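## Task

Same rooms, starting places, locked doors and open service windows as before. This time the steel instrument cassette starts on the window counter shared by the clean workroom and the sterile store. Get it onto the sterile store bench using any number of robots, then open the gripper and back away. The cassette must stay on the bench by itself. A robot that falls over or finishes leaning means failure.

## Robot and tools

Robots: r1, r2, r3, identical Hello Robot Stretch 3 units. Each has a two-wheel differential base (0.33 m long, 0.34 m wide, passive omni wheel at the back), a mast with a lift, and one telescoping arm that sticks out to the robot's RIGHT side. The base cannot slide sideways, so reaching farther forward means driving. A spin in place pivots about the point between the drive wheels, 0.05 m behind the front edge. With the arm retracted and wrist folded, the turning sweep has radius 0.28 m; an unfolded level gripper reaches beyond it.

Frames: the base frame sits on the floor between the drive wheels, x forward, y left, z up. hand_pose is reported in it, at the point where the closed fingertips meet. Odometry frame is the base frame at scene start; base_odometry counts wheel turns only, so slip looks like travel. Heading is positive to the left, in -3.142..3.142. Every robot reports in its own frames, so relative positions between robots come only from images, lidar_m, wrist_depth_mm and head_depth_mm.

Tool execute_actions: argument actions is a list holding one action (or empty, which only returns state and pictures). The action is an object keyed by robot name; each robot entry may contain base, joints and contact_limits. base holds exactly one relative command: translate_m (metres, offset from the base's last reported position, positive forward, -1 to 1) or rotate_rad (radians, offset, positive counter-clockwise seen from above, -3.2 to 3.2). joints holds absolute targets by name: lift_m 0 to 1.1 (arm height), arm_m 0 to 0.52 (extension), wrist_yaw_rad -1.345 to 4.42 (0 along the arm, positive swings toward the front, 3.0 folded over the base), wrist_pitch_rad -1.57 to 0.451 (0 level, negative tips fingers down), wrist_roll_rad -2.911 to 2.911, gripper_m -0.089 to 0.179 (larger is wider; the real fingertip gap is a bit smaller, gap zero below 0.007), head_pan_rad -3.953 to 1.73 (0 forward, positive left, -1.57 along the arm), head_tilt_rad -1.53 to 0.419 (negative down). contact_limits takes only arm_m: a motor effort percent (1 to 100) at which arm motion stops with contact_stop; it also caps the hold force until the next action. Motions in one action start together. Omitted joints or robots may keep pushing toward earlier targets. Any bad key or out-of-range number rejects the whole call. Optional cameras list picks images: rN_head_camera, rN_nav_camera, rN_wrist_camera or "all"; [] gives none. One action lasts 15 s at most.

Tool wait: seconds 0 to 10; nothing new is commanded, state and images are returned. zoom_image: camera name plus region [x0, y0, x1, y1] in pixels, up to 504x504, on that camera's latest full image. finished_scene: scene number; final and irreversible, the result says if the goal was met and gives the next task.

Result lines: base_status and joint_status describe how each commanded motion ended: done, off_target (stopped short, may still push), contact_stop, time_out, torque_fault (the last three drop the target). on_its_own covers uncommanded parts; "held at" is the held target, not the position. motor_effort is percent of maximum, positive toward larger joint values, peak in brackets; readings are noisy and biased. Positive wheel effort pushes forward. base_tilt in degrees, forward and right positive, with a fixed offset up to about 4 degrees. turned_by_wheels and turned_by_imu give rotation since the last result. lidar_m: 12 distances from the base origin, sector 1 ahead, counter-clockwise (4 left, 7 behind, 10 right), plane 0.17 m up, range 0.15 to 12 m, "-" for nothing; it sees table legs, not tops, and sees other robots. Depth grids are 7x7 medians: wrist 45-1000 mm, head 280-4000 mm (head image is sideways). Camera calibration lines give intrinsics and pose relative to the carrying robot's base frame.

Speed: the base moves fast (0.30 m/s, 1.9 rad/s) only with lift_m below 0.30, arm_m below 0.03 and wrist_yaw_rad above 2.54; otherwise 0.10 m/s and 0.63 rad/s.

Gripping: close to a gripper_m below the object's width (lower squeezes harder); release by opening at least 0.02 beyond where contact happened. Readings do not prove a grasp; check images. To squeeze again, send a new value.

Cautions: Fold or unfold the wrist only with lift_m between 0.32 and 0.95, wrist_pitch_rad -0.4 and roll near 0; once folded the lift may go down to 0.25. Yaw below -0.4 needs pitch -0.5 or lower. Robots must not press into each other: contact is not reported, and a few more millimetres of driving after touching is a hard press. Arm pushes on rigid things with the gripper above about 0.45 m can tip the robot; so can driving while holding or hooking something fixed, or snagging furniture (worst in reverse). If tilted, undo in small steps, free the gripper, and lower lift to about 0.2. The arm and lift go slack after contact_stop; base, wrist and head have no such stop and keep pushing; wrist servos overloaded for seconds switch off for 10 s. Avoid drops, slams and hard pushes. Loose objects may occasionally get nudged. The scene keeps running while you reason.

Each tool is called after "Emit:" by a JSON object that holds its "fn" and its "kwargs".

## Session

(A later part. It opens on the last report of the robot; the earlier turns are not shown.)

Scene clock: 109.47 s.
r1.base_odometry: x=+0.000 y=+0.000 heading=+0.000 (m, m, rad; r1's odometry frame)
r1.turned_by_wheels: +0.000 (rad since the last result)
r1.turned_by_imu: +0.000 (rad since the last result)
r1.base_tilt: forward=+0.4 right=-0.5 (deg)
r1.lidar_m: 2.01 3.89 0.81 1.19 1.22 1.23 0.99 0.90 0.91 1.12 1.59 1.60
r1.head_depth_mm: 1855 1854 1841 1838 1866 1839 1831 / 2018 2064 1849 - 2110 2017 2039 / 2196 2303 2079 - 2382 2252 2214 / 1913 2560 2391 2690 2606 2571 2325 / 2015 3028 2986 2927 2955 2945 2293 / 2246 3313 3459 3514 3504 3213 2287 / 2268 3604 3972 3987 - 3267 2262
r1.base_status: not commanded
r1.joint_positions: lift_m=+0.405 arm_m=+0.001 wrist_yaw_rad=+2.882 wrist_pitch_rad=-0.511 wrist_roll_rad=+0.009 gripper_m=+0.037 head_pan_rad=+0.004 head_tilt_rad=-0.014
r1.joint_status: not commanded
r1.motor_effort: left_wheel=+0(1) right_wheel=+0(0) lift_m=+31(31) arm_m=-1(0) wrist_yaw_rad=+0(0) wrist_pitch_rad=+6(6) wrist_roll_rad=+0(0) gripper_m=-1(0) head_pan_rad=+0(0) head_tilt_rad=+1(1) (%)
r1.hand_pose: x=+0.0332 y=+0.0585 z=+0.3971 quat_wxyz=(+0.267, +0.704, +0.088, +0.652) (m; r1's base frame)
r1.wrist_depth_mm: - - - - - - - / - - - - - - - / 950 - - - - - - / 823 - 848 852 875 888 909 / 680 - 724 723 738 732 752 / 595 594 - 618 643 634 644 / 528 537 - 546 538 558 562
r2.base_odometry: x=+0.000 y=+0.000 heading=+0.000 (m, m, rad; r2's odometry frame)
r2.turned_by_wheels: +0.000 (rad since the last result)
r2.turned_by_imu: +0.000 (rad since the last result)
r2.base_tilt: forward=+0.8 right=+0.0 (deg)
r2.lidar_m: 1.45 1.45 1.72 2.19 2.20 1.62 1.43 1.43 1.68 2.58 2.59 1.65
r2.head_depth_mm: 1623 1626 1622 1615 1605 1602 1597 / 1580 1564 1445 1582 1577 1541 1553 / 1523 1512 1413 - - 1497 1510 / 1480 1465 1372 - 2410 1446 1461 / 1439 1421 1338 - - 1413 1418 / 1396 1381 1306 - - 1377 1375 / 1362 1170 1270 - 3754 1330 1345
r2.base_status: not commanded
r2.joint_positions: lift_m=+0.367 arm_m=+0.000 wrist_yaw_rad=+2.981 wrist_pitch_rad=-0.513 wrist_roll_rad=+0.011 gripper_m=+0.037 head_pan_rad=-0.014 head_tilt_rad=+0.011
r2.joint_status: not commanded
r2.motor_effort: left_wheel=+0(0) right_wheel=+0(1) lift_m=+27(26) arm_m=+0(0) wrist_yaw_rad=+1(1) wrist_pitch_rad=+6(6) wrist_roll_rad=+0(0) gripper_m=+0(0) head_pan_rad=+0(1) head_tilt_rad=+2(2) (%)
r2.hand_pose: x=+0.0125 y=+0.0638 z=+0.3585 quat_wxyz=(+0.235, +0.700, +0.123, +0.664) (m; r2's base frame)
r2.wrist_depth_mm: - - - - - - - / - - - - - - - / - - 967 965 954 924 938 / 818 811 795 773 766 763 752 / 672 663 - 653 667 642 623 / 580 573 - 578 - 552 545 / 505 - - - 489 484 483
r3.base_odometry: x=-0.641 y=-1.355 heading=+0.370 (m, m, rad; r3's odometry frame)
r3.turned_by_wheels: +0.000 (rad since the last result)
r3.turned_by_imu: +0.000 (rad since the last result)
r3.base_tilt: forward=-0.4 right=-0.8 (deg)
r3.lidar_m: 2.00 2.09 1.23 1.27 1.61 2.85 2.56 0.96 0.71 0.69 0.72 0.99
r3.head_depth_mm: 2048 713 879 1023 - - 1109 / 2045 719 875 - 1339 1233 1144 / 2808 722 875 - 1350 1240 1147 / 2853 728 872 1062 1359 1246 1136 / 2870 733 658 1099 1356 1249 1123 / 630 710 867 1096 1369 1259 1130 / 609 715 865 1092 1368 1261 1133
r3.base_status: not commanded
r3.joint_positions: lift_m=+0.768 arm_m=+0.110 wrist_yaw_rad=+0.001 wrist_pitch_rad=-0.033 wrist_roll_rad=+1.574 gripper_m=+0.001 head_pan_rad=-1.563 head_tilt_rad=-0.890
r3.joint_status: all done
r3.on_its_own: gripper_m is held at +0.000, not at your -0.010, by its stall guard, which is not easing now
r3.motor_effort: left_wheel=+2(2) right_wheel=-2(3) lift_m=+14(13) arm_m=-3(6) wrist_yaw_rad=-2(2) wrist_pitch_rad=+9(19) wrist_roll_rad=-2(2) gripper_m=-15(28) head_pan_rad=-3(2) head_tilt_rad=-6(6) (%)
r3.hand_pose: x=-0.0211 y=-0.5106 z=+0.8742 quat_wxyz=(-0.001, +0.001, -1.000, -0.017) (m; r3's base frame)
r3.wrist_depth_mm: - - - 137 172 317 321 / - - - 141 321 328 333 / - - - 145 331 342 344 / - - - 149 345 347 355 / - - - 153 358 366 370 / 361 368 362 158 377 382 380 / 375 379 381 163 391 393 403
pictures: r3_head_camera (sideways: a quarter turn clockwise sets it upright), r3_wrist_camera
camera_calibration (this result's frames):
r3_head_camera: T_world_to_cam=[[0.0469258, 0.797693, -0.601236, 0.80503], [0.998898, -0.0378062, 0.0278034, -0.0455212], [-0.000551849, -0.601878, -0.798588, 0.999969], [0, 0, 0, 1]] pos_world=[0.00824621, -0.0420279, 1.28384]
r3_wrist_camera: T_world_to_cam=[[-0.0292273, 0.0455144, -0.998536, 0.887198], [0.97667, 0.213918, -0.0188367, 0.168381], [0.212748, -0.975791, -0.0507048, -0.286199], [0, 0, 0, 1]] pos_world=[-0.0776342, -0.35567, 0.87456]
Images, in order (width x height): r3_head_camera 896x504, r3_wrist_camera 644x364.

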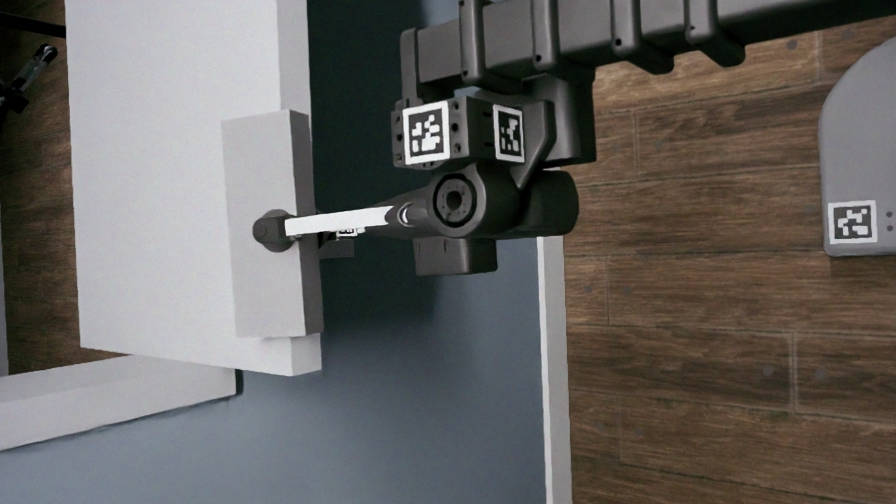

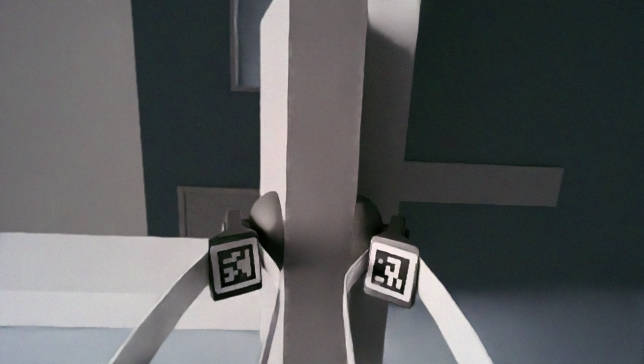

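Emit:
{"fn": "execute_actions", "kwargs": {"actions": [{"r3":{"joints":{"gripper_m":0.055,"lift_m":0.772}}}], "cameras": []}}

Emit:
{"fn": "execute_actions", "kwargs": {"actions": [{"r3":{"joints":{"arm_m":0.12}}}], "cameras": []}}

Emit:
{"fn": "execute_actions", "kwargs": {"actions": [{"r3":{"joints":{"gripper_m":-0.01}}}], "cameras": []}}

Emit:
{"fn": "execute_actions", "kwargs": {"actions": [{"r3":{"joints":{"lift_m":0.82}}}], "cameras": ["r3_wrist_camera"]}}

Scene clock: 114.83 s.
r1.base_odometry: x=+0.000 y=+0.000 heading=+0.000 (m, m, rad; r1's odometry frame)
r1.turned_by_wheels: +0.000 (rad since the last result)
r1.turned_by_imu: +0.000 (rad since the last result)
r1.base_tilt: forward=+0.4 right=-0.4 (deg)
r1.lidar_m: 2.01 3.90 0.81 1.19 1.22 1.23 0.98 0.90 0.91 1.12 1.59 1.60
r1.head_depth_mm: 1873 1846 1855 1841 1843 1837 1827 / 2018 2027 1845 - 2092 2027 2021 / 2192 2304 2078 - 2388 2274 2212 / 1911 2595 2381 2678 2611 2572 2311 / 2011 3003 2948 2920 2959 2893 2287 / 2272 3331 3485 3474 3456 3221 2294 / 2272 3567 3964 - - 3254 2259
r1.base_status: not commanded
r1.joint_positions: lift_m=+0.405 arm_m=+0.001 wrist_yaw_rad=+2.882 wrist_pitch_rad=-0.511 wrist_roll_rad=+0.009 gripper_m=+0.037 head_pan_rad=+0.004 head_tilt_rad=-0.014
r1.joint_status: not commanded
r1.motor_effort: left_wheel=+1(1) right_wheel=+0(0) lift_m=+31(31) arm_m=-1(0) wrist_yaw_rad=+0(0) wrist_pitch_rad=+6(6) wrist_roll_rad=+0(0) gripper_m=+0(0) head_pan_rad=-1(1) head_tilt_rad=+1(1) (%)
r1.hand_pose: x=+0.0332 y=+0.0585 z=+0.3971 quat_wxyz=(+0.267, +0.704, +0.088, +0.652) (m; r1's base frame)
r1.wrist_depth_mm: - - - - - - - / - - - - - - - / 938 - - - - - - / 798 - 846 862 871 873 911 / 683 - 728 721 756 738 751 / 600 593 - 620 649 638 636 / 530 540 - 547 538 561 561
r2.base_odometry: x=+0.000 y=+0.000 heading=+0.000 (m, m, rad; r2's odometry frame)
r2.turned_by_wheels: +0.000 (rad since the last result)
r2.turned_by_imu: +0.000 (rad since the last result)
r2.base_tilt: forward=+0.9 right=+0.0 (deg)
r2.lidar_m: 1.45 1.45 1.71 2.19 2.19 1.62 1.43 1.43 1.68 2.58 2.59 1.65
r2.head_depth_mm: 1627 1637 1612 1617 1602 1605 1589 / 1573 1549 1452 1588 1583 1550 1540 / 1527 1501 1416 - - 1489 1498 / 1494 1462 1367 - 2455 1452 1459 / 1444 1425 1341 - - 1410 1422 / 1403 1386 1302 - - 1368 1381 / 1366 1175 1273 - 3785 1327 1337
r2.base_status: not commanded
r2.joint_positions: lift_m=+0.367 arm_m=+0.000 wrist_yaw_rad=+2.981 wrist_pitch_rad=-0.513 wrist_roll_rad=+0.011 gripper_m=+0.037 head_pan_rad=-0.014 head_tilt_rad=+0.011
r2.joint_status: not commanded
r2.motor_effort: left_wheel=+0(0) right_wheel=+0(1) lift_m=+26(27) arm_m=+0(0) wrist_yaw_rad=+0(1) wrist_pitch_rad=+6(6) wrist_roll_rad=+0(0) gripper_m=+0(0) head_pan_rad=+0(0) head_tilt_rad=+3(2) (%)
r2.hand_pose: x=+0.0125 y=+0.0638 z=+0.3585 quat_wxyz=(+0.235, +0.700, +0.123, +0.664) (m; r2's base frame)
r2.wrist_depth_mm: - - - - - - - / - - - - - - - / - 989 987 967 973 940 915 / 828 799 800 774 771 764 751 / 677 670 - 659 664 626 620 / 567 574 - 577 - 542 544 / 502 - - - 486 484 481
r3.base_odometry: x=-0.641 y=-1.355 heading=+0.370 (m, m, rad; r3's odometry frame)
r3.turned_by_wheels: +0.000 (rad since the last result)
r3.turned_by_imu: +0.001 (rad since the last result)
r3.base_tilt: forward=-0.5 right=-0.7 (deg)
r3.lidar_m: 2.00 2.09 1.23 1.27 1.61 2.85 2.56 0.96 0.71 0.69 0.72 1.00
r3.head_depth_mm: 2039 713 884 1023 - - 1111 / 2035 719 880 - 1347 1236 1150 / 2824 722 875 - 1353 1242 1152 / 2843 729 874 1083 1359 1240 1139 / 2889 733 869 1098 1355 1245 1121 / 629 708 867 1096 1365 1258 1125 / 608 715 864 1089 1374 1263 1132
r3.base_status: not commanded
r3.joint_positions: lift_m=+0.772 arm_m=+0.110 wrist_yaw_rad=+0.001 wrist_pitch_rad=-0.027 wrist_roll_rad=+1.574 gripper_m=+0.055 head_pan_rad=-1.563 head_tilt_rad=-0.890
r3.joint_status: all done
r3.motor_effort: left_wheel=+2(1) right_wheel=-2(2) lift_m=+24(26) arm_m=-3(3) wrist_yaw_rad=-1(1) wrist_pitch_rad=+7(10) wrist_roll_rad=-2(2) gripper_m=+0(90) head_pan_rad=-2(3) head_tilt_rad=-6(6) (%)
r3.hand_pose: x=-0.0211 y=-0.5107 z=+0.8792 quat_wxyz=(-0.001, +0.001, -1.000, -0.014) (m; r3's base frame)
r3.wrist_depth_mm: - - - 140 170 314 318 / - - - 144 177 326 329 / - - - 148 183 340 340 / - - - 153 341 346 352 / - - - 158 360 365 365 / 364 369 362 163 289 381 382 / 378 383 381 169 387 395 399
pictures: none
No camera images: the call's "cameras" was empty. Leave "cameras" out to get every camera's image.

Scene clock: 115.67 s.
r1.base_odometry: x=+0.000 y=+0.000 heading=+0.000 (m, m, rad; r1's odometry frame)
r1.turned_by_wheels: +0.000 (rad since the last result)
r1.turned_by_imu: +0.000 (rad since the last result)
r1.base_tilt: forward=+0.4 right=-0.5 (deg)
r1.lidar_m: 2.01 3.90 0.81 1.19 1.22 1.23 0.98 0.90 0.91 1.12 1.59 1.60
r1.head_depth_mm: 1859 1846 1855 1848 1856 1833 1836 / 1993 2047 1857 - 2127 2042 2029 / 2193 2290 2066 - 2351 2250 2218 / 1899 2565 2328 2658 2593 2575 2305 / 2016 2984 2974 2955 3001 2912 2292 / 2231 3301 3493 3487 3479 3254 2261 / 2245 3529 3917 3970 - 3295 2259
r1.base_status: not commanded
r1.joint_positions: lift_m=+0.405 arm_m=+0.001 wrist_yaw_rad=+2.882 wrist_pitch_rad=-0.511 wrist_roll_rad=+0.009 gripper_m=+0.037 head_pan_rad=+0.004 head_tilt_rad=-0.014
r1.joint_status: not commanded
r1.motor_effort: left_wheel=+0(0) right_wheel=+0(0) lift_m=+31(31) arm_m=-1(1) wrist_yaw_rad=+0(0) wrist_pitch_rad=+6(6) wrist_roll_rad=+0(0) gripper_m=+0(0) head_pan_rad=+0(0) head_tilt_rad=+1(2) (%)
r1.hand_pose: x=+0.0332 y=+0.0585 z=+0.3971 quat_wxyz=(+0.267, +0.704, +0.088, +0.652) (m; r1's base frame)
r1.wrist_depth_mm: - - - - - - - / - - - - - - - / 951 - - - - - - / 805 - 849 848 870 876 903 / 695 - 729 717 745 731 750 / 596 591 - 616 651 635 648 / 522 543 - 548 539 561 562
r2.base_odometry: x=+0.000 y=+0.000 heading=+0.000 (m, m, rad; r2's odometry frame)
r2.turned_by_wheels: +0.000 (rad since the last result)
r2.turned_by_imu: +0.000 (rad since the last result)
r2.base_tilt: forward=+1.0 right=-0.1 (deg)
r2.lidar_m: 1.45 1.45 1.71 2.19 2.19 1.63 1.43 1.43 1.69 2.58 2.59 1.65
r2.head_depth_mm: 1621 1623 1623 1607 1604 1592 1592 / 1569 1561 1451 1573 1582 1545 1546 / 1521 1511 1414 - - 1485 1506 / 1481 1457 1372 - 2425 1460 1465 / 1438 1427 1333 - - 1411 1417 / 1398 1386 1295 - - 1373 1379 / 1369 1181 1267 - 3826 1334 1342
r2.base_status: not commanded
r2.joint_positions: lift_m=+0.367 arm_m=+0.000 wrist_yaw_rad=+2.981 wrist_pitch_rad=-0.513 wrist_roll_rad=+0.011 gripper_m=+0.037 head_pan_rad=-0.014 head_tilt_rad=+0.011
r2.joint_status: not commanded
r2.motor_effort: left_wheel=+0(1) right_wheel=+0(0) lift_m=+27(27) arm_m=+0(0) wrist_yaw_rad=+1(0) wrist_pitch_rad=+6(6) wrist_roll_rad=+0(0) gripper_m=-1(0) head_pan_rad=+0(0) head_tilt_rad=+3(2) (%)
r2.hand_pose: x=+0.0125 y=+0.0638 z=+0.3585 quat_wxyz=(+0.235, +0.700, +0.123, +0.664) (m; r2's base frame)
r2.wrist_depth_mm: - - - - - - - / - - - - - - - / - - 990 975 939 926 903 / 806 796 797 771 768 764 750 / 671 671 - 653 658 641 632 / 570 574 - 575 - 556 546 / 505 - - - 487 484 479
r3.base_odometry: x=-0.641 y=-1.355 heading=+0.370 (m, m, rad; r3's odometry frame)
r3.turned_by_wheels: +0.000 (rad since the last result)
r3.turned_by_imu: +0.000 (rad since the last result)
r3.base_tilt: forward=-0.6 right=-0.7 (deg)
r3.lidar_m: 2.00 2.08 1.23 1.27 1.60 2.85 2.57 0.96 0.71 0.69 0.72 1.00
r3.head_depth_mm: 2030 714 880 - - - 1110 / 2042 719 882 - 1344 1233 1144 / 2806 723 875 - 1356 1239 1147 / 2844 729 874 1103 1361 1247 1137 / 2864 733 870 1100 1358 1252 1121 / 631 711 870 1095 1362 1255 1127 / 610 715 866 1093 1371 1261 1130
r3.base_status: not commanded
r3.joint_positions: lift_m=+0.772 arm_m=+0.119 wrist_yaw_rad=+0.001 wrist_pitch_rad=-0.039 wrist_roll_rad=+1.574 gripper_m=+0.055 head_pan_rad=-1.563 head_tilt_rad=-0.890
r3.joint_status: all done
r3.motor_effort: left_wheel=+1(2) right_wheel=-2(2) lift_m=+23(24) arm_m=+8(6) wrist_yaw_rad=-1(0) wrist_pitch_rad=+10(11) wrist_roll_rad=-2(2) gripper_m=-1(2) head_pan_rad=-2(3) head_tilt_rad=-6(6) (%)
r3.hand_pose: x=-0.0212 y=-0.5192 z=+0.8760 quat_wxyz=(-0.001, +0.000, -1.000, -0.020) (m; r3's base frame)
r3.wrist_depth_mm: - - - 133 163 309 314 / - - - 137 170 321 325 / - - - 141 177 336 335 / - - - 145 336 342 348 / - - - 150 354 356 363 / 358 367 355 155 281 375 377 / 363 368 373 161 382 390 397
pictures: none
No camera images: the call's "cameras" was empty. Leave "cameras" out to get every camera's image.

Scene clock: 116.90 s.
r1.base_odometry: x=+0.000 y=+0.000 heading=+0.000 (m, m, rad; r1's odometry frame)
r1.turned_by_wheels: +0.000 (rad since the last result)
r1.turned_by_imu: +0.000 (rad since the last result)
r1.base_tilt: forward=+0.4 right=-0.5 (deg)
r1.lidar_m: 2.01 3.90 0.81 1.19 1.22 1.23 0.98 0.90 0.91 1.12 1.59 1.60
r1.head_depth_mm: 1851 1853 1858 1837 1846 1835 1843 / 2007 2061 1842 - 2116 2027 2040 / 2189 2282 2056 - 2381 2245 2196 / 1913 2594 2365 2684 2612 2572 2280 / 2037 2975 2878 2983 2909 2931 2311 / 2249 3338 3513 3543 3501 3226 2245 / 2276 3591 3982 - - 3260 2270
r1.base_status: not commanded
r1.joint_positions: lift_m=+0.405 arm_m=+0.001 wrist_yaw_rad=+2.882 wrist_pitch_rad=-0.511 wrist_roll_rad=+0.009 gripper_m=+0.037 head_pan_rad=+0.004 head_tilt_rad=-0.014
r1.joint_status: not commanded
r1.motor_effort: left_wheel=+1(0) right_wheel=+0(0) lift_m=+31(31) arm_m=-1(0) wrist_yaw_rad=-1(0) wrist_pitch_rad=+6(6) wrist_roll_rad=+0(0) gripper_m=+0(1) head_pan_rad=+0(1) head_tilt_rad=+2(1) (%)
r1.hand_pose: x=+0.0332 y=+0.0585 z=+0.3971 quat_wxyz=(+0.267, +0.704, +0.088, +0.652) (m; r1's base frame)
r1.wrist_depth_mm: - - - - - - - / - - - - - - - / 934 - - - - - - / 830 - 840 849 882 896 897 / 685 - 724 711 750 744 748 / 601 603 - 626 646 638 645 / 532 540 - 549 542 563 566
r2.base_odometry: x=+0.000 y=+0.000 heading=+0.000 (m, m, rad; r2's odometry frame)
r2.turned_by_wheels: +0.000 (rad since the last result)
r2.turned_by_imu: +0.000 (rad since the last result)
r2.base_tilt: forward=+1.0 right=+0.0 (deg)
r2.lidar_m: 1.45 1.45 1.71 2.19 2.19 1.62 1.43 1.43 1.69 2.59 2.59 1.65
r2.head_depth_mm: 1623 1620 1628 1617 1603 1609 1595 / 1574 1560 1447 1576 1567 1550 1545 / 1529 1502 1414 - - 1489 1501 / 1481 1461 1365 - 2442 1451 1455 / 1441 1419 1337 - - 1408 1417 / 1401 1379 1300 - - 1378 1374 / 1359 1171 1268 - 3764 1338 1341
r2.base_status: not commanded
r2.joint_positions: lift_m=+0.367 arm_m=+0.000 wrist_yaw_rad=+2.981 wrist_pitch_rad=-0.513 wrist_roll_rad=+0.011 gripper_m=+0.037 head_pan_rad=-0.014 head_tilt_rad=+0.011
r2.joint_status: not commanded
r2.motor_effort: left_wheel=+0(0) right_wheel=+0(1) lift_m=+27(27) arm_m=+0(0) wrist_yaw_rad=+1(1) wrist_pitch_rad=+6(6) wrist_roll_rad=+0(1) gripper_m=+0(0) head_pan_rad=+0(0) head_tilt_rad=+2(3) (%)
r2.hand_pose: x=+0.0125 y=+0.0638 z=+0.3585 quat_wxyz=(+0.235, +0.700, +0.123, +0.664) (m; r2's base frame)
r2.wrist_depth_mm: - - - - - - - / - - - - - - - / - 997 985 972 950 938 921 / 805 803 789 775 771 752 746 / 672 673 - 646 665 643 630 / 567 575 - 576 - 553 544 / 505 - - - 486 483 478
r3.base_odometry: x=-0.641 y=-1.355 heading=+0.370 (m, m, rad; r3's odometry frame)
r3.turned_by_wheels: +0.000 (rad since the last result)
r3.turned_by_imu: +0.000 (rad since the last result)
r3.base_tilt: forward=-0.4 right=-1.0 (deg)
r3.lidar_m: 2.00 2.09 1.23 1.28 1.61 2.86 2.56 0.97 0.71 0.69 0.72 1.00
r3.head_depth_mm: 2041 714 882 - - - 1105 / 2048 722 882 - 1343 1234 1141 / 2837 726 880 - 1355 1242 1145 / 2849 731 873 1103 1364 1248 1138 / 2887 735 667 1101 1359 1251 1126 / 631 713 868 1097 1367 1256 1128 / 611 717 866 1091 1372 1263 1130
r3.base_status: not commanded
r3.joint_positions: lift_m=+0.772 arm_m=+0.119 wrist_yaw_rad=+0.001 wrist_pitch_rad=-0.051 wrist_roll_rad=+1.574 gripper_m=-0.009 head_pan_rad=-1.563 head_tilt_rad=-0.890
r3.joint_status: all done
r3.motor_effort: left_wheel=+0(1) right_wheel=-1(2) lift_m=+22(23) arm_m=+8(8) wrist_yaw_rad=+0(0) wrist_pitch_rad=+14(15) wrist_roll_rad=-2(2) gripper_m=-19(100) head_pan_rad=-2(2) head_tilt_rad=-6(6) (%)
r3.hand_pose: x=-0.0212 y=-0.5188 z=+0.8731 quat_wxyz=(-0.001, +0.000, -1.000, -0.026) (m; r3's base frame)
r3.wrist_depth_mm: - - - 131 166 315 321 / - - - 135 318 327 329 / - - - 139 328 337 342 / - - - 144 340 347 356 / - - - 148 359 363 370 / 361 373 358 153 369 379 383 / 366 368 370 158 388 392 403
pictures: none
No camera images: the call's "cameras" was empty. Leave "cameras" out to get every camera's image.

Scene clock: 118.20 s.
r1.base_odometry: x=+0.000 y=+0.000 heading=+0.000 (m, m, rad; r1's odometry frame)
r1.turned_by_wheels: +0.000 (rad since the last result)
r1.turned_by_imu: +0.000 (rad since the last result)
r1.base_tilt: forward=+0.4 right=-0.5 (deg)
r1.lidar_m: 2.01 3.90 0.81 1.19 1.22 1.23 0.98 0.90 0.91 1.12 1.59 1.60
r1.head_depth_mm: 1866 1838 1856 1842 1862 1832 1814 / 2028 2051 1843 - 2127 2032 2027 / 2193 2311 2080 - 2385 2266 2191 / 1920 2550 2344 2658 2624 2566 2287 / 2007 2972 2970 2954 2932 2901 2299 / 2243 3307 3481 3501 3508 3213 2258 / 2317 3578 3990 3981 - 3227 2254
r1.base_status: not commanded
r1.joint_positions: lift_m=+0.405 arm_m=+0.001 wrist_yaw_rad=+2.882 wrist_pitch_rad=-0.511 wrist_roll_rad=+0.009 gripper_m=+0.037 head_pan_rad=+0.004 head_tilt_rad=-0.014
r1.joint_status: not commanded
r1.motor_effort: left_wheel=+1(0) right_wheel=+0(0) lift_m=+31(31) arm_m=+0(1) wrist_yaw_rad=+0(0) wrist_pitch_rad=+6(6) wrist_roll_rad=+0(0) gripper_m=+0(1) head_pan_rad=+0(1) head_tilt_rad=+1(1) (%)
r1.hand_pose: x=+0.0332 y=+0.0585 z=+0.3971 quat_wxyz=(+0.267, +0.704, +0.088, +0.652) (m; r1's base frame)
r1.wrist_depth_mm: - - - - - - - / - - - - - - - / 961 - - - - - - / 810 - 836 848 866 881 891 / 691 - 724 709 751 747 753 / 602 593 - 620 647 634 652 / 530 543 - 547 540 557 553
r2.base_odometry: x=+0.000 y=+0.000 heading=+0.000 (m, m, rad; r2's odometry frame)
r2.turned_by_wheels: +0.000 (rad since the last result)
r2.turned_by_imu: +0.000 (rad since the last result)
r2.base_tilt: forward=+0.9 right=+0.0 (deg)
r2.lidar_m: 1.45 1.45 1.72 2.19 2.19 1.62 1.43 1.43 1.69 2.59 2.59 1.65
r2.head_depth_mm: 1630 1626 1613 1608 1597 1603 1597 / 1581 1568 1450 1588 1579 1530 1548 / 1526 1507 1406 - - 1489 1507 / 1489 1458 1367 - 2431 1451 1464 / 1436 1429 1339 - - 1413 1419 / 1405 1385 1299 - - 1382 1386 / 1366 1176 1267 - 3787 1333 1342
r2.base_status: not commanded
r2.joint_positions: lift_m=+0.367 arm_m=+0.000 wrist_yaw_rad=+2.981 wrist_pitch_rad=-0.513 wrist_roll_rad=+0.011 gripper_m=+0.037 head_pan_rad=-0.014 head_tilt_rad=+0.011
r2.joint_status: not commanded
r2.motor_effort: left_wheel=+0(0) right_wheel=+0(1) lift_m=+26(27) arm_m=+0(0) wrist_yaw_rad=+0(1) wrist_pitch_rad=+6(6) wrist_roll_rad=+0(1) gripper_m=-1(0) head_pan_rad=+0(0) head_tilt_rad=+2(3) (%)
r2.hand_pose: x=+0.0125 y=+0.0638 z=+0.3585 quat_wxyz=(+0.235, +0.700, +0.123, +0.664) (m; r2's base frame)
r2.wrist_depth_mm: - - - - - - - / - - - - - - - / - - 992 943 952 930 915 / 796 808 793 786 765 761 751 / 679 666 - 650 666 641 629 / 579 568 - 574 - 548 543 / 505 - - - 486 484 479
r3.base_odometry: x=-0.641 y=-1.355 heading=+0.370 (m, m, rad; r3's odometry frame)
r3.turned_by_wheels: +0.000 (rad since the last result)
r3.turned_by_imu: +0.000 (rad since the last result)
r3.base_tilt: forward=-0.4 right=-0.6 (deg)
r3.lidar_m: 2.00 2.08 1.23 1.27 1.61 2.86 2.56 0.97 0.71 0.69 0.72 0.99
r3.head_depth_mm: 2046 713 654 - - 1214 1107 / 2033 716 644 - 1372 1236 1141 / 2821 722 648 - 1362 1240 1147 / 2856 747 649 1149 1357 1245 1133 / 2862 733 870 1099 1360 1249 1120 / 629 711 866 1096 1362 1257 1128 / 609 716 864 1091 1367 1259 1129
r3.base_status: not commanded
r3.joint_positions: lift_m=+0.820 arm_m=+0.120 wrist_yaw_rad=+0.000 wrist_pitch_rad=-0.062 wrist_roll_rad=+1.574 gripper_m=-0.009 head_pan_rad=-1.563 head_tilt_rad=-0.890
r3.joint_status: all done
r3.motor_effort: left_wheel=+2(3) right_wheel=-2(2) lift_m=+25(26) arm_m=+3(8) wrist_yaw_rad=-1(1) wrist_pitch_rad=+17(20) wrist_roll_rad=-2(2) gripper_m=-19(21) head_pan_rad=-2(2) head_tilt_rad=-6(7) (%)
r3.hand_pose: x=-0.0212 y=-0.5189 z=+0.9180 quat_wxyz=(-0.001, +0.000, -1.000, -0.032) (m; r3's base frame)
r3.wrist_depth_mm: - - - 130 189 167 322 / - - - 134 188 321 328 / - - - 138 185 338 344 / - - - 141 186 344 353 / - - - 146 189 363 371 / 363 374 357 150 199 379 391 / 354 363 369 155 207 396 403
pictures: r3_wrist_camera
camera_calibration (this result's frames):
r3_wrist_camera: T_world_to_cam=[[-0.029221, 0.0748107, -0.99677, 0.944851], [0.976802, 0.213772, -0.0125915, 0.165336], [0.212139, -0.974015, -0.0793219, -0.264891], [0, 0, 0, 1]] pos_world=[-0.0776972, -0.364036, 0.922869]
Images, in order (width x height): r3_wrist_camera 644x364.

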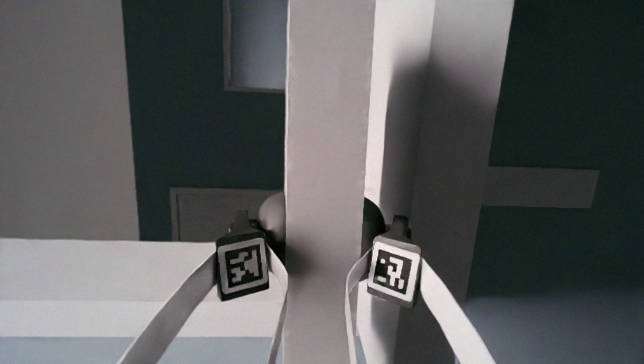

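Emit:
{"fn": "execute_actions", "kwargs": {"actions": [{"r3":{"joints":{"arm_m":0.0,"lift_m":0.9}}}], "cameras": []}}

Emit:
{"fn": "execute_actions", "kwargs": {"actions": [{"r3":{"base":{"rotate_rad":1.55}}}], "cameras": []}}

Emit:
{"fn": "execute_actions", "kwargs": {"actions": [{"r3":{"base":{"translate_m":0.63}}}], "cameras": []}}

Emit:
{"fn": "execute_actions", "kwargs": {"actions": [{"r3":{"base":{"rotate_rad":1.55}}}], "cameras": []}}

Emit:
{"fn": "execute_actions", "kwargs": {"actions": [{"r3":{"base":{"translate_m":0.3},"joints":{"head_tilt_rad":-0.79}}}], "cameras": ["r3_head_camera"]}}

Scene clock: 125.87 s.
r1.base_odometry: x=+0.000 y=+0.000 heading=+0.000 (m, m, rad; r1's odometry frame)
r1.turned_by_wheels: +0.000 (rad since the last result)
r1.turned_by_imu: +0.000 (rad since the last result)
r1.base_tilt: forward=+0.4 right=-0.5 (deg)
r1.lidar_m: 2.01 3.89 0.81 1.19 1.22 1.23 0.98 0.90 0.91 1.13 1.59 1.60
r1.head_depth_mm: 1857 1852 1855 1854 1843 1819 1827 / 2019 2048 1843 - 2118 2038 2022 / 2186 2274 2085 - 2386 2270 2220 / 1902 2571 2379 2667 2634 2581 2306 / 2018 2953 2918 2992 2946 2946 2307 / 2252 3292 3509 3445 3490 3259 2298 / 2276 3641 3977 - 3935 3301 2266
r1.base_status: not commanded
r1.joint_positions: lift_m=+0.405 arm_m=+0.001 wrist_yaw_rad=+2.882 wrist_pitch_rad=-0.511 wrist_roll_rad=+0.009 gripper_m=+0.037 head_pan_rad=+0.004 head_tilt_rad=-0.014
r1.joint_status: not commanded
r1.motor_effort: left_wheel=+1(1) right_wheel=+0(0) lift_m=+31(31) arm_m=+0(1) wrist_yaw_rad=-1(0) wrist_pitch_rad=+6(6) wrist_roll_rad=+0(0) gripper_m=+0(1) head_pan_rad=-1(1) head_tilt_rad=+2(0) (%)
r1.hand_pose: x=+0.0332 y=+0.0585 z=+0.3971 quat_wxyz=(+0.267, +0.704, +0.088, +0.652) (m; r1's base frame)
r1.wrist_depth_mm: - - - - - - - / - - - - - - - / 939 - - - - - - / 810 - 846 848 883 892 901 / 698 - 729 723 745 739 749 / 591 601 - 614 640 638 641 / 525 539 - 548 544 561 565
r2.base_odometry: x=+0.000 y=+0.000 heading=+0.000 (m, m, rad; r2's odometry frame)
r2.turned_by_wheels: +0.000 (rad since the last result)
r2.turned_by_imu: +0.000 (rad since the last result)
r2.base_tilt: forward=+0.9 right=+0.1 (deg)
r2.lidar_m: 1.45 1.45 1.71 2.19 2.20 1.62 1.43 1.43 1.69 2.58 2.59 1.65
r2.head_depth_mm: 1628 1619 1620 1604 1599 1602 1602 / 1571 1557 1454 1574 1574 1547 1554 / 1522 1506 1412 - - 1497 1501 / 1482 1472 1373 - 2458 1450 1459 / 1435 1417 1329 - - 1418 1417 / 1402 1385 1295 - - 1376 1370 / 1363 1178 1272 - 3777 1336 1341
r2.base_status: not commanded
r2.joint_positions: lift_m=+0.367 arm_m=+0.000 wrist_yaw_rad=+2.981 wrist_pitch_rad=-0.513 wrist_roll_rad=+0.011 gripper_m=+0.037 head_pan_rad=-0.014 head_tilt_rad=+0.011
r2.joint_status: not commanded
r2.motor_effort: left_wheel=+1(0) right_wheel=-1(0) lift_m=+27(26) arm_m=+0(0) wrist_yaw_rad=+1(1) wrist_pitch_rad=+6(6) wrist_roll_rad=+0(0) gripper_m=+0(0) head_pan_rad=+0(0) head_tilt_rad=+2(3) (%)
r2.hand_pose: x=+0.0125 y=+0.0638 z=+0.3585 quat_wxyz=(+0.235, +0.700, +0.123, +0.664) (m; r2's base frame)
r2.wrist_depth_mm: - - - - - - - / - - - - - - - / - - 960 972 959 920 912 / 814 791 790 795 770 744 746 / 673 664 - 651 669 640 630 / 581 568 - 573 - 550 547 / 506 - - - 485 484 480
r3.base_odometry: x=-0.641 y=-1.355 heading=+0.370 (m, m, rad; r3's odometry frame)
r3.turned_by_wheels: +0.000 (rad since the last result)
r3.turned_by_imu: +0.001 (rad since the last result)
r3.base_tilt: forward=-0.5 right=-0.7 (deg)
r3.lidar_m: 2.00 2.09 1.23 1.27 1.61 2.86 2.57 0.96 0.72 0.69 0.72 1.00
r3.head_depth_mm: 2038 713 883 - - 1184 1109 / 2038 460 879 - - 1202 1142 / 2803 725 650 - - 1218 1149 / 2822 748 868 - 1380 1251 1139 / 2859 733 870 1103 1360 1251 1123 / 630 709 867 1098 1366 1256 1125 / 610 716 865 1092 1376 1259 1129
r3.base_status: not commanded
r3.joint_positions: lift_m=+0.900 arm_m=+0.000 wrist_yaw_rad=+0.000 wrist_pitch_rad=-0.062 wrist_roll_rad=+1.574 gripper_m=-0.009 head_pan_rad=-1.563 head_tilt_rad=-0.890
r3.joint_status: all done
r3.motor_effort: left_wheel=+2(1) right_wheel=-1(2) lift_m=+25(24) arm_m=-3(2) wrist_yaw_rad=+0(1) wrist_pitch_rad=+17(18) wrist_roll_rad=-2(2) gripper_m=-19(19) head_pan_rad=-2(2) head_tilt_rad=-6(5) (%)
r3.hand_pose: x=-0.0212 y=-0.3995 z=+0.9981 quat_wxyz=(-0.001, +0.000, -1.000, -0.031) (m; r3's base frame)
r3.wrist_depth_mm: - - - 130 431 282 437 / - - - 134 432 297 450 / - - - 138 425 306 474 / - - - 141 424 472 492 / 493 511 569 145 375 489 503 / 471 473 490 149 422 519 530 / 493 492 502 155 533 537 554
pictures: none
No camera images: the call's "cameras" was empty. Leave "cameras" out to get every camera's image.

Scene clock: 129.27 s.
r1.base_odometry: x=+0.000 y=+0.000 heading=+0.000 (m, m, rad; r1's odometry frame)
r1.turned_by_wheels: +0.000 (rad since the last result)
r1.turned_by_imu: +0.000 (rad since the last result)
r1.base_tilt: forward=+0.3 right=-0.6 (deg)
r1.lidar_m: 2.01 3.88 0.81 1.19 1.22 1.23 0.98 0.90 0.91 1.12 1.59 1.60
r1.head_depth_mm: 1868 1862 1850 1840 1847 1855 1837 / 2010 2053 1851 - 2116 2027 2032 / 2199 2274 2076 - 2367 2237 2209 / 1905 2590 2373 2715 2624 2585 2309 / 2038 2982 2975 3000 2935 2898 2294 / 2248 3232 3466 3584 3432 3234 2249 / 2244 3536 - - - 3240 2292
r1.base_status: not commanded
r1.joint_positions: lift_m=+0.405 arm_m=+0.001 wrist_yaw_rad=+2.882 wrist_pitch_rad=-0.511 wrist_roll_rad=+0.009 gripper_m=+0.037 head_pan_rad=+0.004 head_tilt_rad=-0.014
r1.joint_status: not commanded
r1.motor_effort: left_wheel=+0(1) right_wheel=+0(0) lift_m=+31(31) arm_m=-1(0) wrist_yaw_rad=-1(0) wrist_pitch_rad=+6(6) wrist_roll_rad=+0(0) gripper_m=-1(0) head_pan_rad=+0(1) head_tilt_rad=+0(1) (%)
r1.hand_pose: x=+0.0332 y=+0.0585 z=+0.3971 quat_wxyz=(+0.267, +0.704, +0.088, +0.652) (m; r1's base frame)
r1.wrist_depth_mm: - - - - - - - / - - - - - - - / 945 - - - - - - / 802 - 843 867 865 885 908 / 694 - 731 722 751 741 741 / 600 594 - 617 660 635 644 / 528 539 - 547 543 560 564
r2.base_odometry: x=+0.000 y=+0.000 heading=+0.000 (m, m, rad; r2's odometry frame)
r2.turned_by_wheels: +0.000 (rad since the last result)
r2.turned_by_imu: +0.000 (rad since the last result)
r2.base_tilt: forward=+0.7 right=+0.0 (deg)
r2.lidar_m: 1.45 1.45 1.71 2.19 2.20 1.62 1.43 1.43 1.69 2.58 2.58 1.65
r2.head_depth_mm: 1621 1620 1608 1609 1613 1603 1595 / 1576 1577 1458 1591 1581 1543 1548 / 1522 1514 1411 - - 1499 1509 / 1480 1456 1368 - - 1458 1461 / 1435 1420 1340 - - 1417 1425 / 1404 1386 1302 - - 1373 1379 / 1363 1172 1273 - 3821 1329 1342
r2.base_status: not commanded
r2.joint_positions: lift_m=+0.367 arm_m=+0.000 wrist_yaw_rad=+2.981 wrist_pitch_rad=-0.513 wrist_roll_rad=+0.011 gripper_m=+0.037 head_pan_rad=-0.014 head_tilt_rad=+0.011
r2.joint_status: not commanded
r2.motor_effort: left_wheel=+0(0) right_wheel=+0(0) lift_m=+27(27) arm_m=+0(0) wrist_yaw_rad=+1(1) wrist_pitch_rad=+6(6) wrist_roll_rad=+0(0) gripper_m=+0(0) head_pan_rad=+0(0) head_tilt_rad=+2(2) (%)
r2.hand_pose: x=+0.0125 y=+0.0638 z=+0.3585 quat_wxyz=(+0.235, +0.700, +0.123, +0.664) (m; r2's base frame)
r2.wrist_depth_mm: - - - - - - - / - - - - - - - / - - 998 944 966 926 911 / 809 812 788 778 764 760 747 / 679 676 - 663 661 641 621 / 577 576 - 579 - 548 552 / 502 - - - 490 487 474
r3.base_odometry: x=-0.641 y=-1.355 heading=+1.920 (m, m, rad; r3's odometry frame)
r3.turned_by_wheels: +1.550 (rad since the last result)
r3.turned_by_imu: +1.576 (rad since the last result)
r3.base_tilt: forward=-0.5 right=-0.6 (deg)
r3.lidar_m: 1.23 1.61 2.87 2.69 0.98 0.71 0.69 0.72 0.98 2.00 2.07 1.23
r3.head_depth_mm: 1841 1990 1802 - - 1181 1108 / 1876 459 1775 - - 1198 1142 / 1864 2049 1780 - - 1220 1149 / 1856 2088 1746 - 1382 1242 1135 / 1845 2033 1764 1608 1413 1252 1123 / 1841 2118 1898 1626 1411 1255 1127 / 1848 2112 1911 1630 1423 1260 1131
r3.base_status: done
r3.joint_positions: lift_m=+0.900 arm_m=+0.000 wrist_yaw_rad=+0.000 wrist_pitch_rad=-0.062 wrist_roll_rad=+1.574 gripper_m=-0.009 head_pan_rad=-1.563 head_tilt_rad=-0.890
r3.joint_status: not commanded
r3.motor_effort: left_wheel=-4(11) right_wheel=+3(8) lift_m=+24(25) arm_m=-3(3) wrist_yaw_rad=+1(0) wrist_pitch_rad=+18(17) wrist_roll_rad=-2(2) gripper_m=-19(19) head_pan_rad=-2(2) head_tilt_rad=-6(6) (%)
r3.hand_pose: x=-0.0213 y=-0.3995 z=+0.9981 quat_wxyz=(-0.001, +0.000, -1.000, -0.031) (m; r3's base frame)
r3.wrist_depth_mm: - - - 130 - - - / - - - 134 - - - / - - - 138 - - - / - - - 142 - - - / - - - 145 - - - / - - - 150 - - - / - - - 156 - - -
pictures: none
No camera images: the call's "cameras" was empty. Leave "cameras" out to get every camera's image.

Scene clock: 136.63 s.
r1.base_odometry: x=+0.000 y=+0.000 heading=+0.000 (m, m, rad; r1's odometry frame)
r1.turned_by_wheels: +0.000 (rad since the last result)
r1.turned_by_imu: +0.000 (rad since the last result)
r1.base_tilt: forward=+0.4 right=-0.6 (deg)
r1.lidar_m: 2.01 3.90 0.81 1.19 1.22 1.22 0.98 0.90 0.91 1.12 1.60 1.60
r1.head_depth_mm: 1870 1860 1847 1848 1867 1841 1844 / 2006 2046 1843 - 2140 2048 2031 / 2191 2299 2091 - 2390 2252 2195 / 1914 2574 2396 2694 2635 2594 2316 / 2010 2988 2963 2975 2943 2935 2288 / 2257 3338 3481 3437 3466 3312 2282 / 2273 3658 - 3965 - 3287 2275
r1.base_status: not commanded
r1.joint_positions: lift_m=+0.405 arm_m=+0.001 wrist_yaw_rad=+2.882 wrist_pitch_rad=-0.511 wrist_roll_rad=+0.009 gripper_m=+0.037 head_pan_rad=+0.004 head_tilt_rad=-0.014
r1.joint_status: not commanded
r1.motor_effort: left_wheel=+0(1) right_wheel=+0(0) lift_m=+31(31) arm_m=-1(0) wrist_yaw_rad=+0(0) wrist_pitch_rad=+5(6) wrist_roll_rad=+0(0) gripper_m=-1(0) head_pan_rad=-1(1) head_tilt_rad=+1(1) (%)
r1.hand_pose: x=+0.0332 y=+0.0585 z=+0.3971 quat_wxyz=(+0.267, +0.704, +0.088, +0.652) (m; r1's base frame)
r1.wrist_depth_mm: - - - - - - - / - - - - - - - / 963 - - - - - - / 816 - 840 846 867 879 885 / 687 - 730 723 757 737 751 / 604 590 - 621 640 643 641 / 528 543 - 551 538 561 558
r2.base_odometry: x=+0.000 y=+0.000 heading=+0.000 (m, m, rad; r2's odometry frame)
r2.turned_by_wheels: +0.000 (rad since the last result)
r2.turned_by_imu: +0.001 (rad since the last result)
r2.base_tilt: forward=+0.7 right=+0.1 (deg)
r2.lidar_m: 1.44 1.45 1.71 2.19 2.20 1.62 1.43 1.43 1.69 2.58 2.59 1.65
r2.head_depth_mm: 1623 1624 1614 1611 1599 1593 1598 / 1574 1564 1458 1580 1577 1553 1554 / 1531 1513 1412 - - 1489 1508 / 1486 1461 1373 - - 1456 1462 / 1437 1417 1336 - - 1409 1419 / 1403 1382 1301 - - 1376 1376 / 1369 1176 1269 - 3771 1332 1349
r2.base_status: not commanded
r2.joint_positions: lift_m=+0.367 arm_m=+0.000 wrist_yaw_rad=+2.981 wrist_pitch_rad=-0.513 wrist_roll_rad=+0.011 gripper_m=+0.037 head_pan_rad=-0.014 head_tilt_rad=+0.011
r2.joint_status: not commanded
r2.motor_effort: left_wheel=+1(1) right_wheel=-1(0) lift_m=+27(27) arm_m=+0(0) wrist_yaw_rad=+1(1) wrist_pitch_rad=+6(6) wrist_roll_rad=+0(0) gripper_m=+1(1) head_pan_rad=+0(0) head_tilt_rad=+3(2) (%)
r2.hand_pose: x=+0.0125 y=+0.0638 z=+0.3585 quat_wxyz=(+0.235, +0.700, +0.123, +0.664) (m; r2's base frame)
r2.wrist_depth_mm: - - - - - - - / - - - - - - - / - 995 966 952 962 931 909 / 813 795 775 782 751 756 740 / 678 660 - 649 675 644 634 / 583 574 - 569 - 552 545 / 504 - - - 486 485 483
r3.base_odometry: x=-0.856 y=-0.763 heading=+1.919 (m, m, rad; r3's odometry frame)
r3.turned_by_wheels: +0.000 (rad since the last result)
r3.turned_by_imu: -0.001 (rad since the last result)
r3.base_tilt: forward=-0.4 right=-0.7 (deg)
r3.lidar_m: 1.21 1.25 1.21 2.77 1.88 1.37 1.32 1.37 1.84 2.00 2.07 0.64
r3.head_depth_mm: 1887 2111 1838 - - 1181 1107 / 1882 460 1766 - - 1202 1141 / 1867 2048 1777 - - 1226 1144 / 1866 2091 1749 - 1376 1247 1136 / 1859 2034 1756 1613 1411 1255 1121 / 1841 2127 1903 1622 1418 1255 1123 / 1837 2127 1913 1632 1422 1261 1129
r3.base_status: done
r3.joint_positions: lift_m=+0.900 arm_m=+0.000 wrist_yaw_rad=+0.000 wrist_pitch_rad=-0.062 wrist_roll_rad=+1.574 gripper_m=-0.009 head_pan_rad=-1.563 head_tilt_rad=-0.890
r3.joint_status: not commanded
r3.motor_effort: left_wheel=-5(6) right_wheel=+3(8) lift_m=+25(25) arm_m=-3(3) wrist_yaw_rad=-1(0) wrist_pitch_rad=+17(18) wrist_roll_rad=-2(2) gripper_m=-19(19) head_pan_rad=-2(2) head_tilt_rad=-6(7) (%)
r3.hand_pose: x=-0.0213 y=-0.3995 z=+0.9981 quat_wxyz=(-0.001, +0.000, -1.000, -0.031) (m; r3's base frame)
r3.wrist_depth_mm: - - - 130 - - - / - - - 134 - - - / - - - 137 - - - / - - - 141 - - - / - - - 146 - - - / - - - 150 - - - / - - - 155 - - -
pictures: none
No camera images: the call's "cameras" was empty. Leave "cameras" out to get every camera's image.

Scene clock: 140.07 s.
r1.base_odometry: x=+0.000 y=+0.000 heading=+0.000 (m, m, rad; r1's odometry frame)
r1.turned_by_wheels: +0.000 (rad since the last result)
r1.turned_by_imu: +0.000 (rad since the last result)
r1.base_tilt: forward=+0.4 right=-0.5 (deg)
r1.lidar_m: 2.01 3.89 0.81 1.19 1.22 1.23 0.98 0.90 0.91 1.12 1.59 1.60
r1.head_depth_mm: 1836 1837 1855 1856 1852 1834 1851 / 2009 2041 1857 - 2150 2039 2028 / 2185 2278 2057 - 2375 2268 2211 / 1912 2602 2377 2673 2598 2594 2295 / 2010 2981 2966 2990 2989 2929 2311 / 2241 3279 3503 3538 3498 3227 2272 / 2284 3595 3987 - - 3268 2232
r1.base_status: not commanded
r1.joint_positions: lift_m=+0.405 arm_m=+0.001 wrist_yaw_rad=+2.882 wrist_pitch_rad=-0.511 wrist_roll_rad=+0.009 gripper_m=+0.037 head_pan_rad=+0.004 head_tilt_rad=-0.014
r1.joint_status: not commanded
r1.motor_effort: left_wheel=+1(0) right_wheel=+0(0) lift_m=+31(31) arm_m=+0(1) wrist_yaw_rad=+0(1) wrist_pitch_rad=+5(6) wrist_roll_rad=+0(0) gripper_m=+0(0) head_pan_rad=+0(0) head_tilt_rad=+1(1) (%)
r1.hand_pose: x=+0.0332 y=+0.0585 z=+0.3971 quat_wxyz=(+0.267, +0.704, +0.088, +0.652) (m; r1's base frame)
r1.wrist_depth_mm: - - - - - - - / - - - - - - - / 940 - - - - - - / 817 - 847 864 858 880 898 / 688 - 732 716 743 728 742 / 604 598 - 622 644 642 647 / 530 540 - 554 536 555 562
r2.base_odometry: x=+0.000 y=+0.000 heading=+0.000 (m, m, rad; r2's odometry frame)
r2.turned_by_wheels: +0.000 (rad since the last result)
r2.turned_by_imu: +0.000 (rad since the last result)
r2.base_tilt: forward=+0.8 right=+0.0 (deg)
r2.lidar_m: 1.45 1.45 1.71 2.19 2.20 1.62 1.43 1.42 1.69 2.58 2.59 1.65
r2.head_depth_mm: 1623 1616 1620 1609 1599 1603 1586 / 1572 1557 1457 1587 1582 1547 1550 / 1523 1504 1418 - - 1497 1508 / 1478 1463 1370 - - 1454 1467 / 1442 1423 1337 - - 1407 1414 / 1396 1384 1299 - - 1384 1379 / 1360 1178 1273 - 3790 1337 1339
r2.base_status: not commanded
r2.joint_positions: lift_m=+0.367 arm_m=+0.000 wrist_yaw_rad=+2.981 wrist_pitch_rad=-0.513 wrist_roll_rad=+0.011 gripper_m=+0.037 head_pan_rad=-0.014 head_tilt_rad=+0.011
r2.joint_status: not commanded
r2.motor_effort: left_wheel=+0(0) right_wheel=+0(1) lift_m=+26(27) arm_m=+0(0) wrist_yaw_rad=+1(1) wrist_pitch_rad=+6(6) wrist_roll_rad=+0(0) gripper_m=+0(0) head_pan_rad=+0(0) head_tilt_rad=+3(3) (%)
r2.hand_pose: x=+0.0125 y=+0.0638 z=+0.3585 quat_wxyz=(+0.235, +0.700, +0.123, +0.664) (m; r2's base frame)
r2.wrist_depth_mm: - - - - - - - / - - - - - - - / - - 985 968 954 913 921 / 808 803 786 774 762 764 751 / 670 662 - 654 666 636 632 / 577 568 - 576 - 549 539 / 502 - - - 487 484 479
r3.base_odometry: x=-0.856 y=-0.763 heading=-2.814 (m, m, rad; r3's odometry frame)
r3.turned_by_wheels: +1.550 (rad since the last result)
r3.turned_by_imu: +1.576 (rad since the last result)
r3.base_tilt: forward=-0.4 right=-0.7 (deg)
r3.lidar_m: 2.76 1.91 1.38 1.32 1.37 1.82 2.00 2.07 0.64 1.21 1.25 1.21
r3.head_depth_mm: 1347 889 758 - - 1184 1109 / 1122 460 727 - - 1199 1143 / 1128 869 714 - - 1219 1151 / 1137 930 712 - 1382 1246 1133 / 1146 912 709 1584 1407 1250 1121 / 1160 921 761 1587 1419 1257 1127 / 1275 926 770 1598 1422 1256 1127
r3.base_status: done
r3.joint_positions: lift_m=+0.900 arm_m=+0.000 wrist_yaw_rad=+0.000 wrist_pitch_rad=-0.062 wrist_roll_rad=+1.574 gripper_m=-0.009 head_pan_rad=-1.563 head_tilt_rad=-0.890
r3.joint_status: not commanded
r3.motor_effort: left_wheel=-5(12) right_wheel=+3(7) lift_m=+24(25) arm_m=-3(3) wrist_yaw_rad=+1(0) wrist_pitch_rad=+17(17) wrist_roll_rad=-2(2) gripper_m=-19(19) head_pan_rad=-3(2) head_tilt_rad=-7(7) (%)
r3.hand_pose: x=-0.0213 y=-0.3995 z=+0.9981 quat_wxyz=(-0.001, +0.000, -1.000, -0.031) (m; r3's base frame)
r3.wrist_depth_mm: - - - 130 758 416 300 / - - - 134 733 415 313 / - - - 138 750 415 312 / - - - 142 702 402 325 / - - - 145 648 402 360 / - - - 151 611 399 - / - - - 155 728 372 -
pictures: none
No camera images: the call's "cameras" was empty. Leave "cameras" out to get every camera's image.

Scene clock: 144.13 s.
r1.base_odometry: x=+0.000 y=+0.000 heading=+0.000 (m, m, rad; r1's odometry frame)
r1.turned_by_wheels: +0.000 (rad since the last result)
r1.turned_by_imu: +0.000 (rad since the last result)
r1.base_tilt: forward=+0.4 right=-0.5 (deg)
r1.lidar_m: 2.01 3.89 0.81 1.19 1.22 1.23 0.99 0.90 0.91 1.12 1.60 1.60
r1.head_depth_mm: 1859 1857 1847 1844 1855 1826 1835 / 2024 2041 1873 - 2131 2036 2029 / 2195 2303 2088 - 2373 2284 2196 / 1918 2587 2389 2660 2639 2576 2304 / 2005 2957 3007 2946 2947 2917 2291 / 2245 3260 3463 3556 3467 3258 2274 / 2280 3592 3993 3938 - 3278 2242
r1.base_status: not commanded
r1.joint_positions: lift_m=+0.405 arm_m=+0.001 wrist_yaw_rad=+2.882 wrist_pitch_rad=-0.511 wrist_roll_rad=+0.009 gripper_m=+0.037 head_pan_rad=+0.004 head_tilt_rad=-0.014
r1.joint_status: not commanded
r1.motor_effort: left_wheel=+1(1) right_wheel=+0(0) lift_m=+31(31) arm_m=+0(0) wrist_yaw_rad=+0(0) wrist_pitch_rad=+6(6) wrist_roll_rad=+0(0) gripper_m=-1(1) head_pan_rad=+0(0) head_tilt_rad=+2(2) (%)
r1.hand_pose: x=+0.0332 y=+0.0585 z=+0.3971 quat_wxyz=(+0.267, +0.704, +0.088, +0.652) (m; r1's base frame)
r1.wrist_depth_mm: - - - - - - - / - - - - - - - / 957 - - - - - - / 815 - 831 862 869 894 902 / 687 - 733 721 748 728 750 / 607 599 - 633 641 640 635 / 526 535 - 545 541 552 557
r2.base_odometry: x=+0.000 y=+0.000 heading=+0.000 (m, m, rad; r2's odometry frame)
r2.turned_by_wheels: +0.000 (rad since the last result)
r2.turned_by_imu: +0.000 (rad since the last result)
r2.base_tilt: forward=+0.7 right=+0.1 (deg)
r2.lidar_m: 1.45 1.45 1.72 2.19 2.19 1.63 1.43 1.43 1.69 2.58 2.58 1.65
r2.head_depth_mm: 1623 1628 1623 1608 1612 1608 1593 / 1567 1557 1459 1582 1581 1536 1543 / 1526 1503 1407 - - 1485 1496 / 1488 1460 1378 - - 1452 1465 / 1440 1421 1336 - - 1419 1410 / 1404 1388 1295 - - 1377 1388 / 1364 1171 1267 - 3858 1332 1346
r2.base_status: not commanded
r2.joint_positions: lift_m=+0.367 arm_m=+0.000 wrist_yaw_rad=+2.981 wrist_pitch_rad=-0.513 wrist_roll_rad=+0.011 gripper_m=+0.037 head_pan_rad=-0.014 head_tilt_rad=+0.011
r2.joint_status: not commanded
r2.motor_effort: left_wheel=+1(1) right_wheel=+0(1) lift_m=+27(26) arm_m=+0(0) wrist_yaw_rad=+0(0) wrist_pitch_rad=+6(6) wrist_roll_rad=+1(0) gripper_m=+0(0) head_pan_rad=+0(0) head_tilt_rad=+3(3) (%)
r2.hand_pose: x=+0.0125 y=+0.0638 z=+0.3585 quat_wxyz=(+0.235, +0.700, +0.123, +0.664) (m; r2's base frame)
r2.wrist_depth_mm: - - - - - - - / - - - - - - - / - - 982 977 955 941 921 / 816 809 783 772 779 752 764 / 675 663 - 653 663 638 629 / 572 574 - 589 - 549 543 / 505 - - - 486 485 479
r3.base_odometry: x=-1.140 y=-0.860 heading=-2.814 (m, m, rad; r3's odometry frame)
r3.turned_by_wheels: +0.000 (rad since the last result)
r3.turned_by_imu: +0.000 (rad since the last result)
r3.base_tilt: forward=-0.5 right=-0.7 (deg)
r3.lidar_m: 2.47 1.92 1.38 1.33 1.37 1.83 2.30 0.82 0.85 1.20 1.24 0.95
r3.head_depth_mm: 1346 1058 834 739 - - 1098 / 1341 1064 452 752 - - 1122 / 1331 1072 456 735 - - 1134 / 1328 1085 454 752 - 1291 1140 / 1320 1094 450 767 1489 1298 1143 / 1309 1101 865 769 1496 1304 1145 / 1300 1116 871 756 1506 1307 1154
r3.base_status: done
r3.joint_positions: lift_m=+0.900 arm_m=+0.000 wrist_yaw_rad=+0.000 wrist_pitch_rad=-0.062 wrist_roll_rad=+1.574 gripper_m=-0.009 head_pan_rad=-1.563 head_tilt_rad=-0.794
r3.joint_status: all done
r3.motor_effort: left_wheel=-4(7) right_wheel=+3(9) lift_m=+25(25) arm_m=-3(3) wrist_yaw_rad=+0(0) wrist_pitch_rad=+17(17) wrist_roll_rad=-2(2) gripper_m=-19(19) head_pan_rad=-2(2) head_tilt_rad=+2(18) (%)
r3.hand_pose: x=-0.0213 y=-0.3995 z=+0.9981 quat_wxyz=(-0.001, +0.000, -1.000, -0.031) (m; r3's base frame)
r3.wrist_depth_mm: - - - 130 738 413 288 / - - - 134 739 415 300 / - - - 137 738 410 308 / - - - 142 725 407 326 / - - - 145 637 405 353 / - - - 150 605 402 370 / - - - 156 721 375 -
pictures: r3_head_camera (sideways: a quarter turn clockwise sets it upright)
camera_calibration (this result's frames):
r3_head_camera: T_world_to_cam=[[0.0473886, 0.736292, -0.675003, 0.901143], [0.998877, -0.0349302, 0.0320244, -0.0510201], [0.0000013376, -0.675762, -0.73712, 0.920037], [0, 0, 0, 1]] pos_world=[0.00825761, -0.0435603, 1.28809]
Images, in order (width x height): r3_head_camera 896x504.

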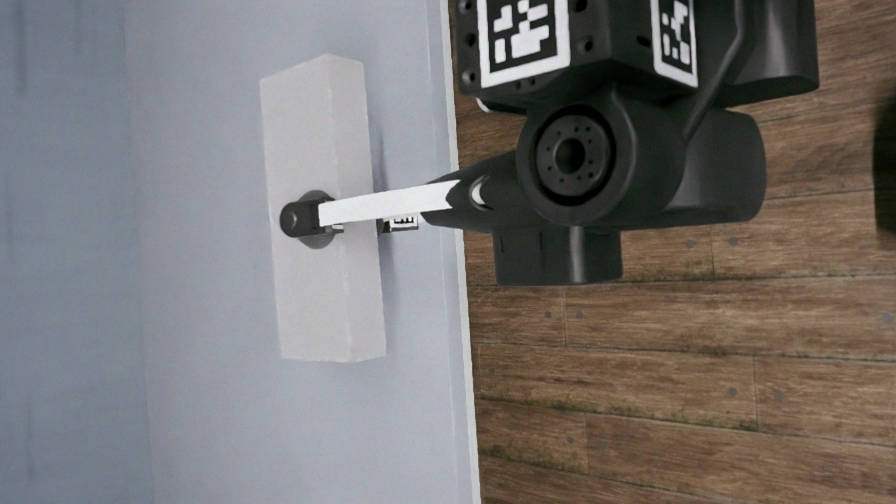

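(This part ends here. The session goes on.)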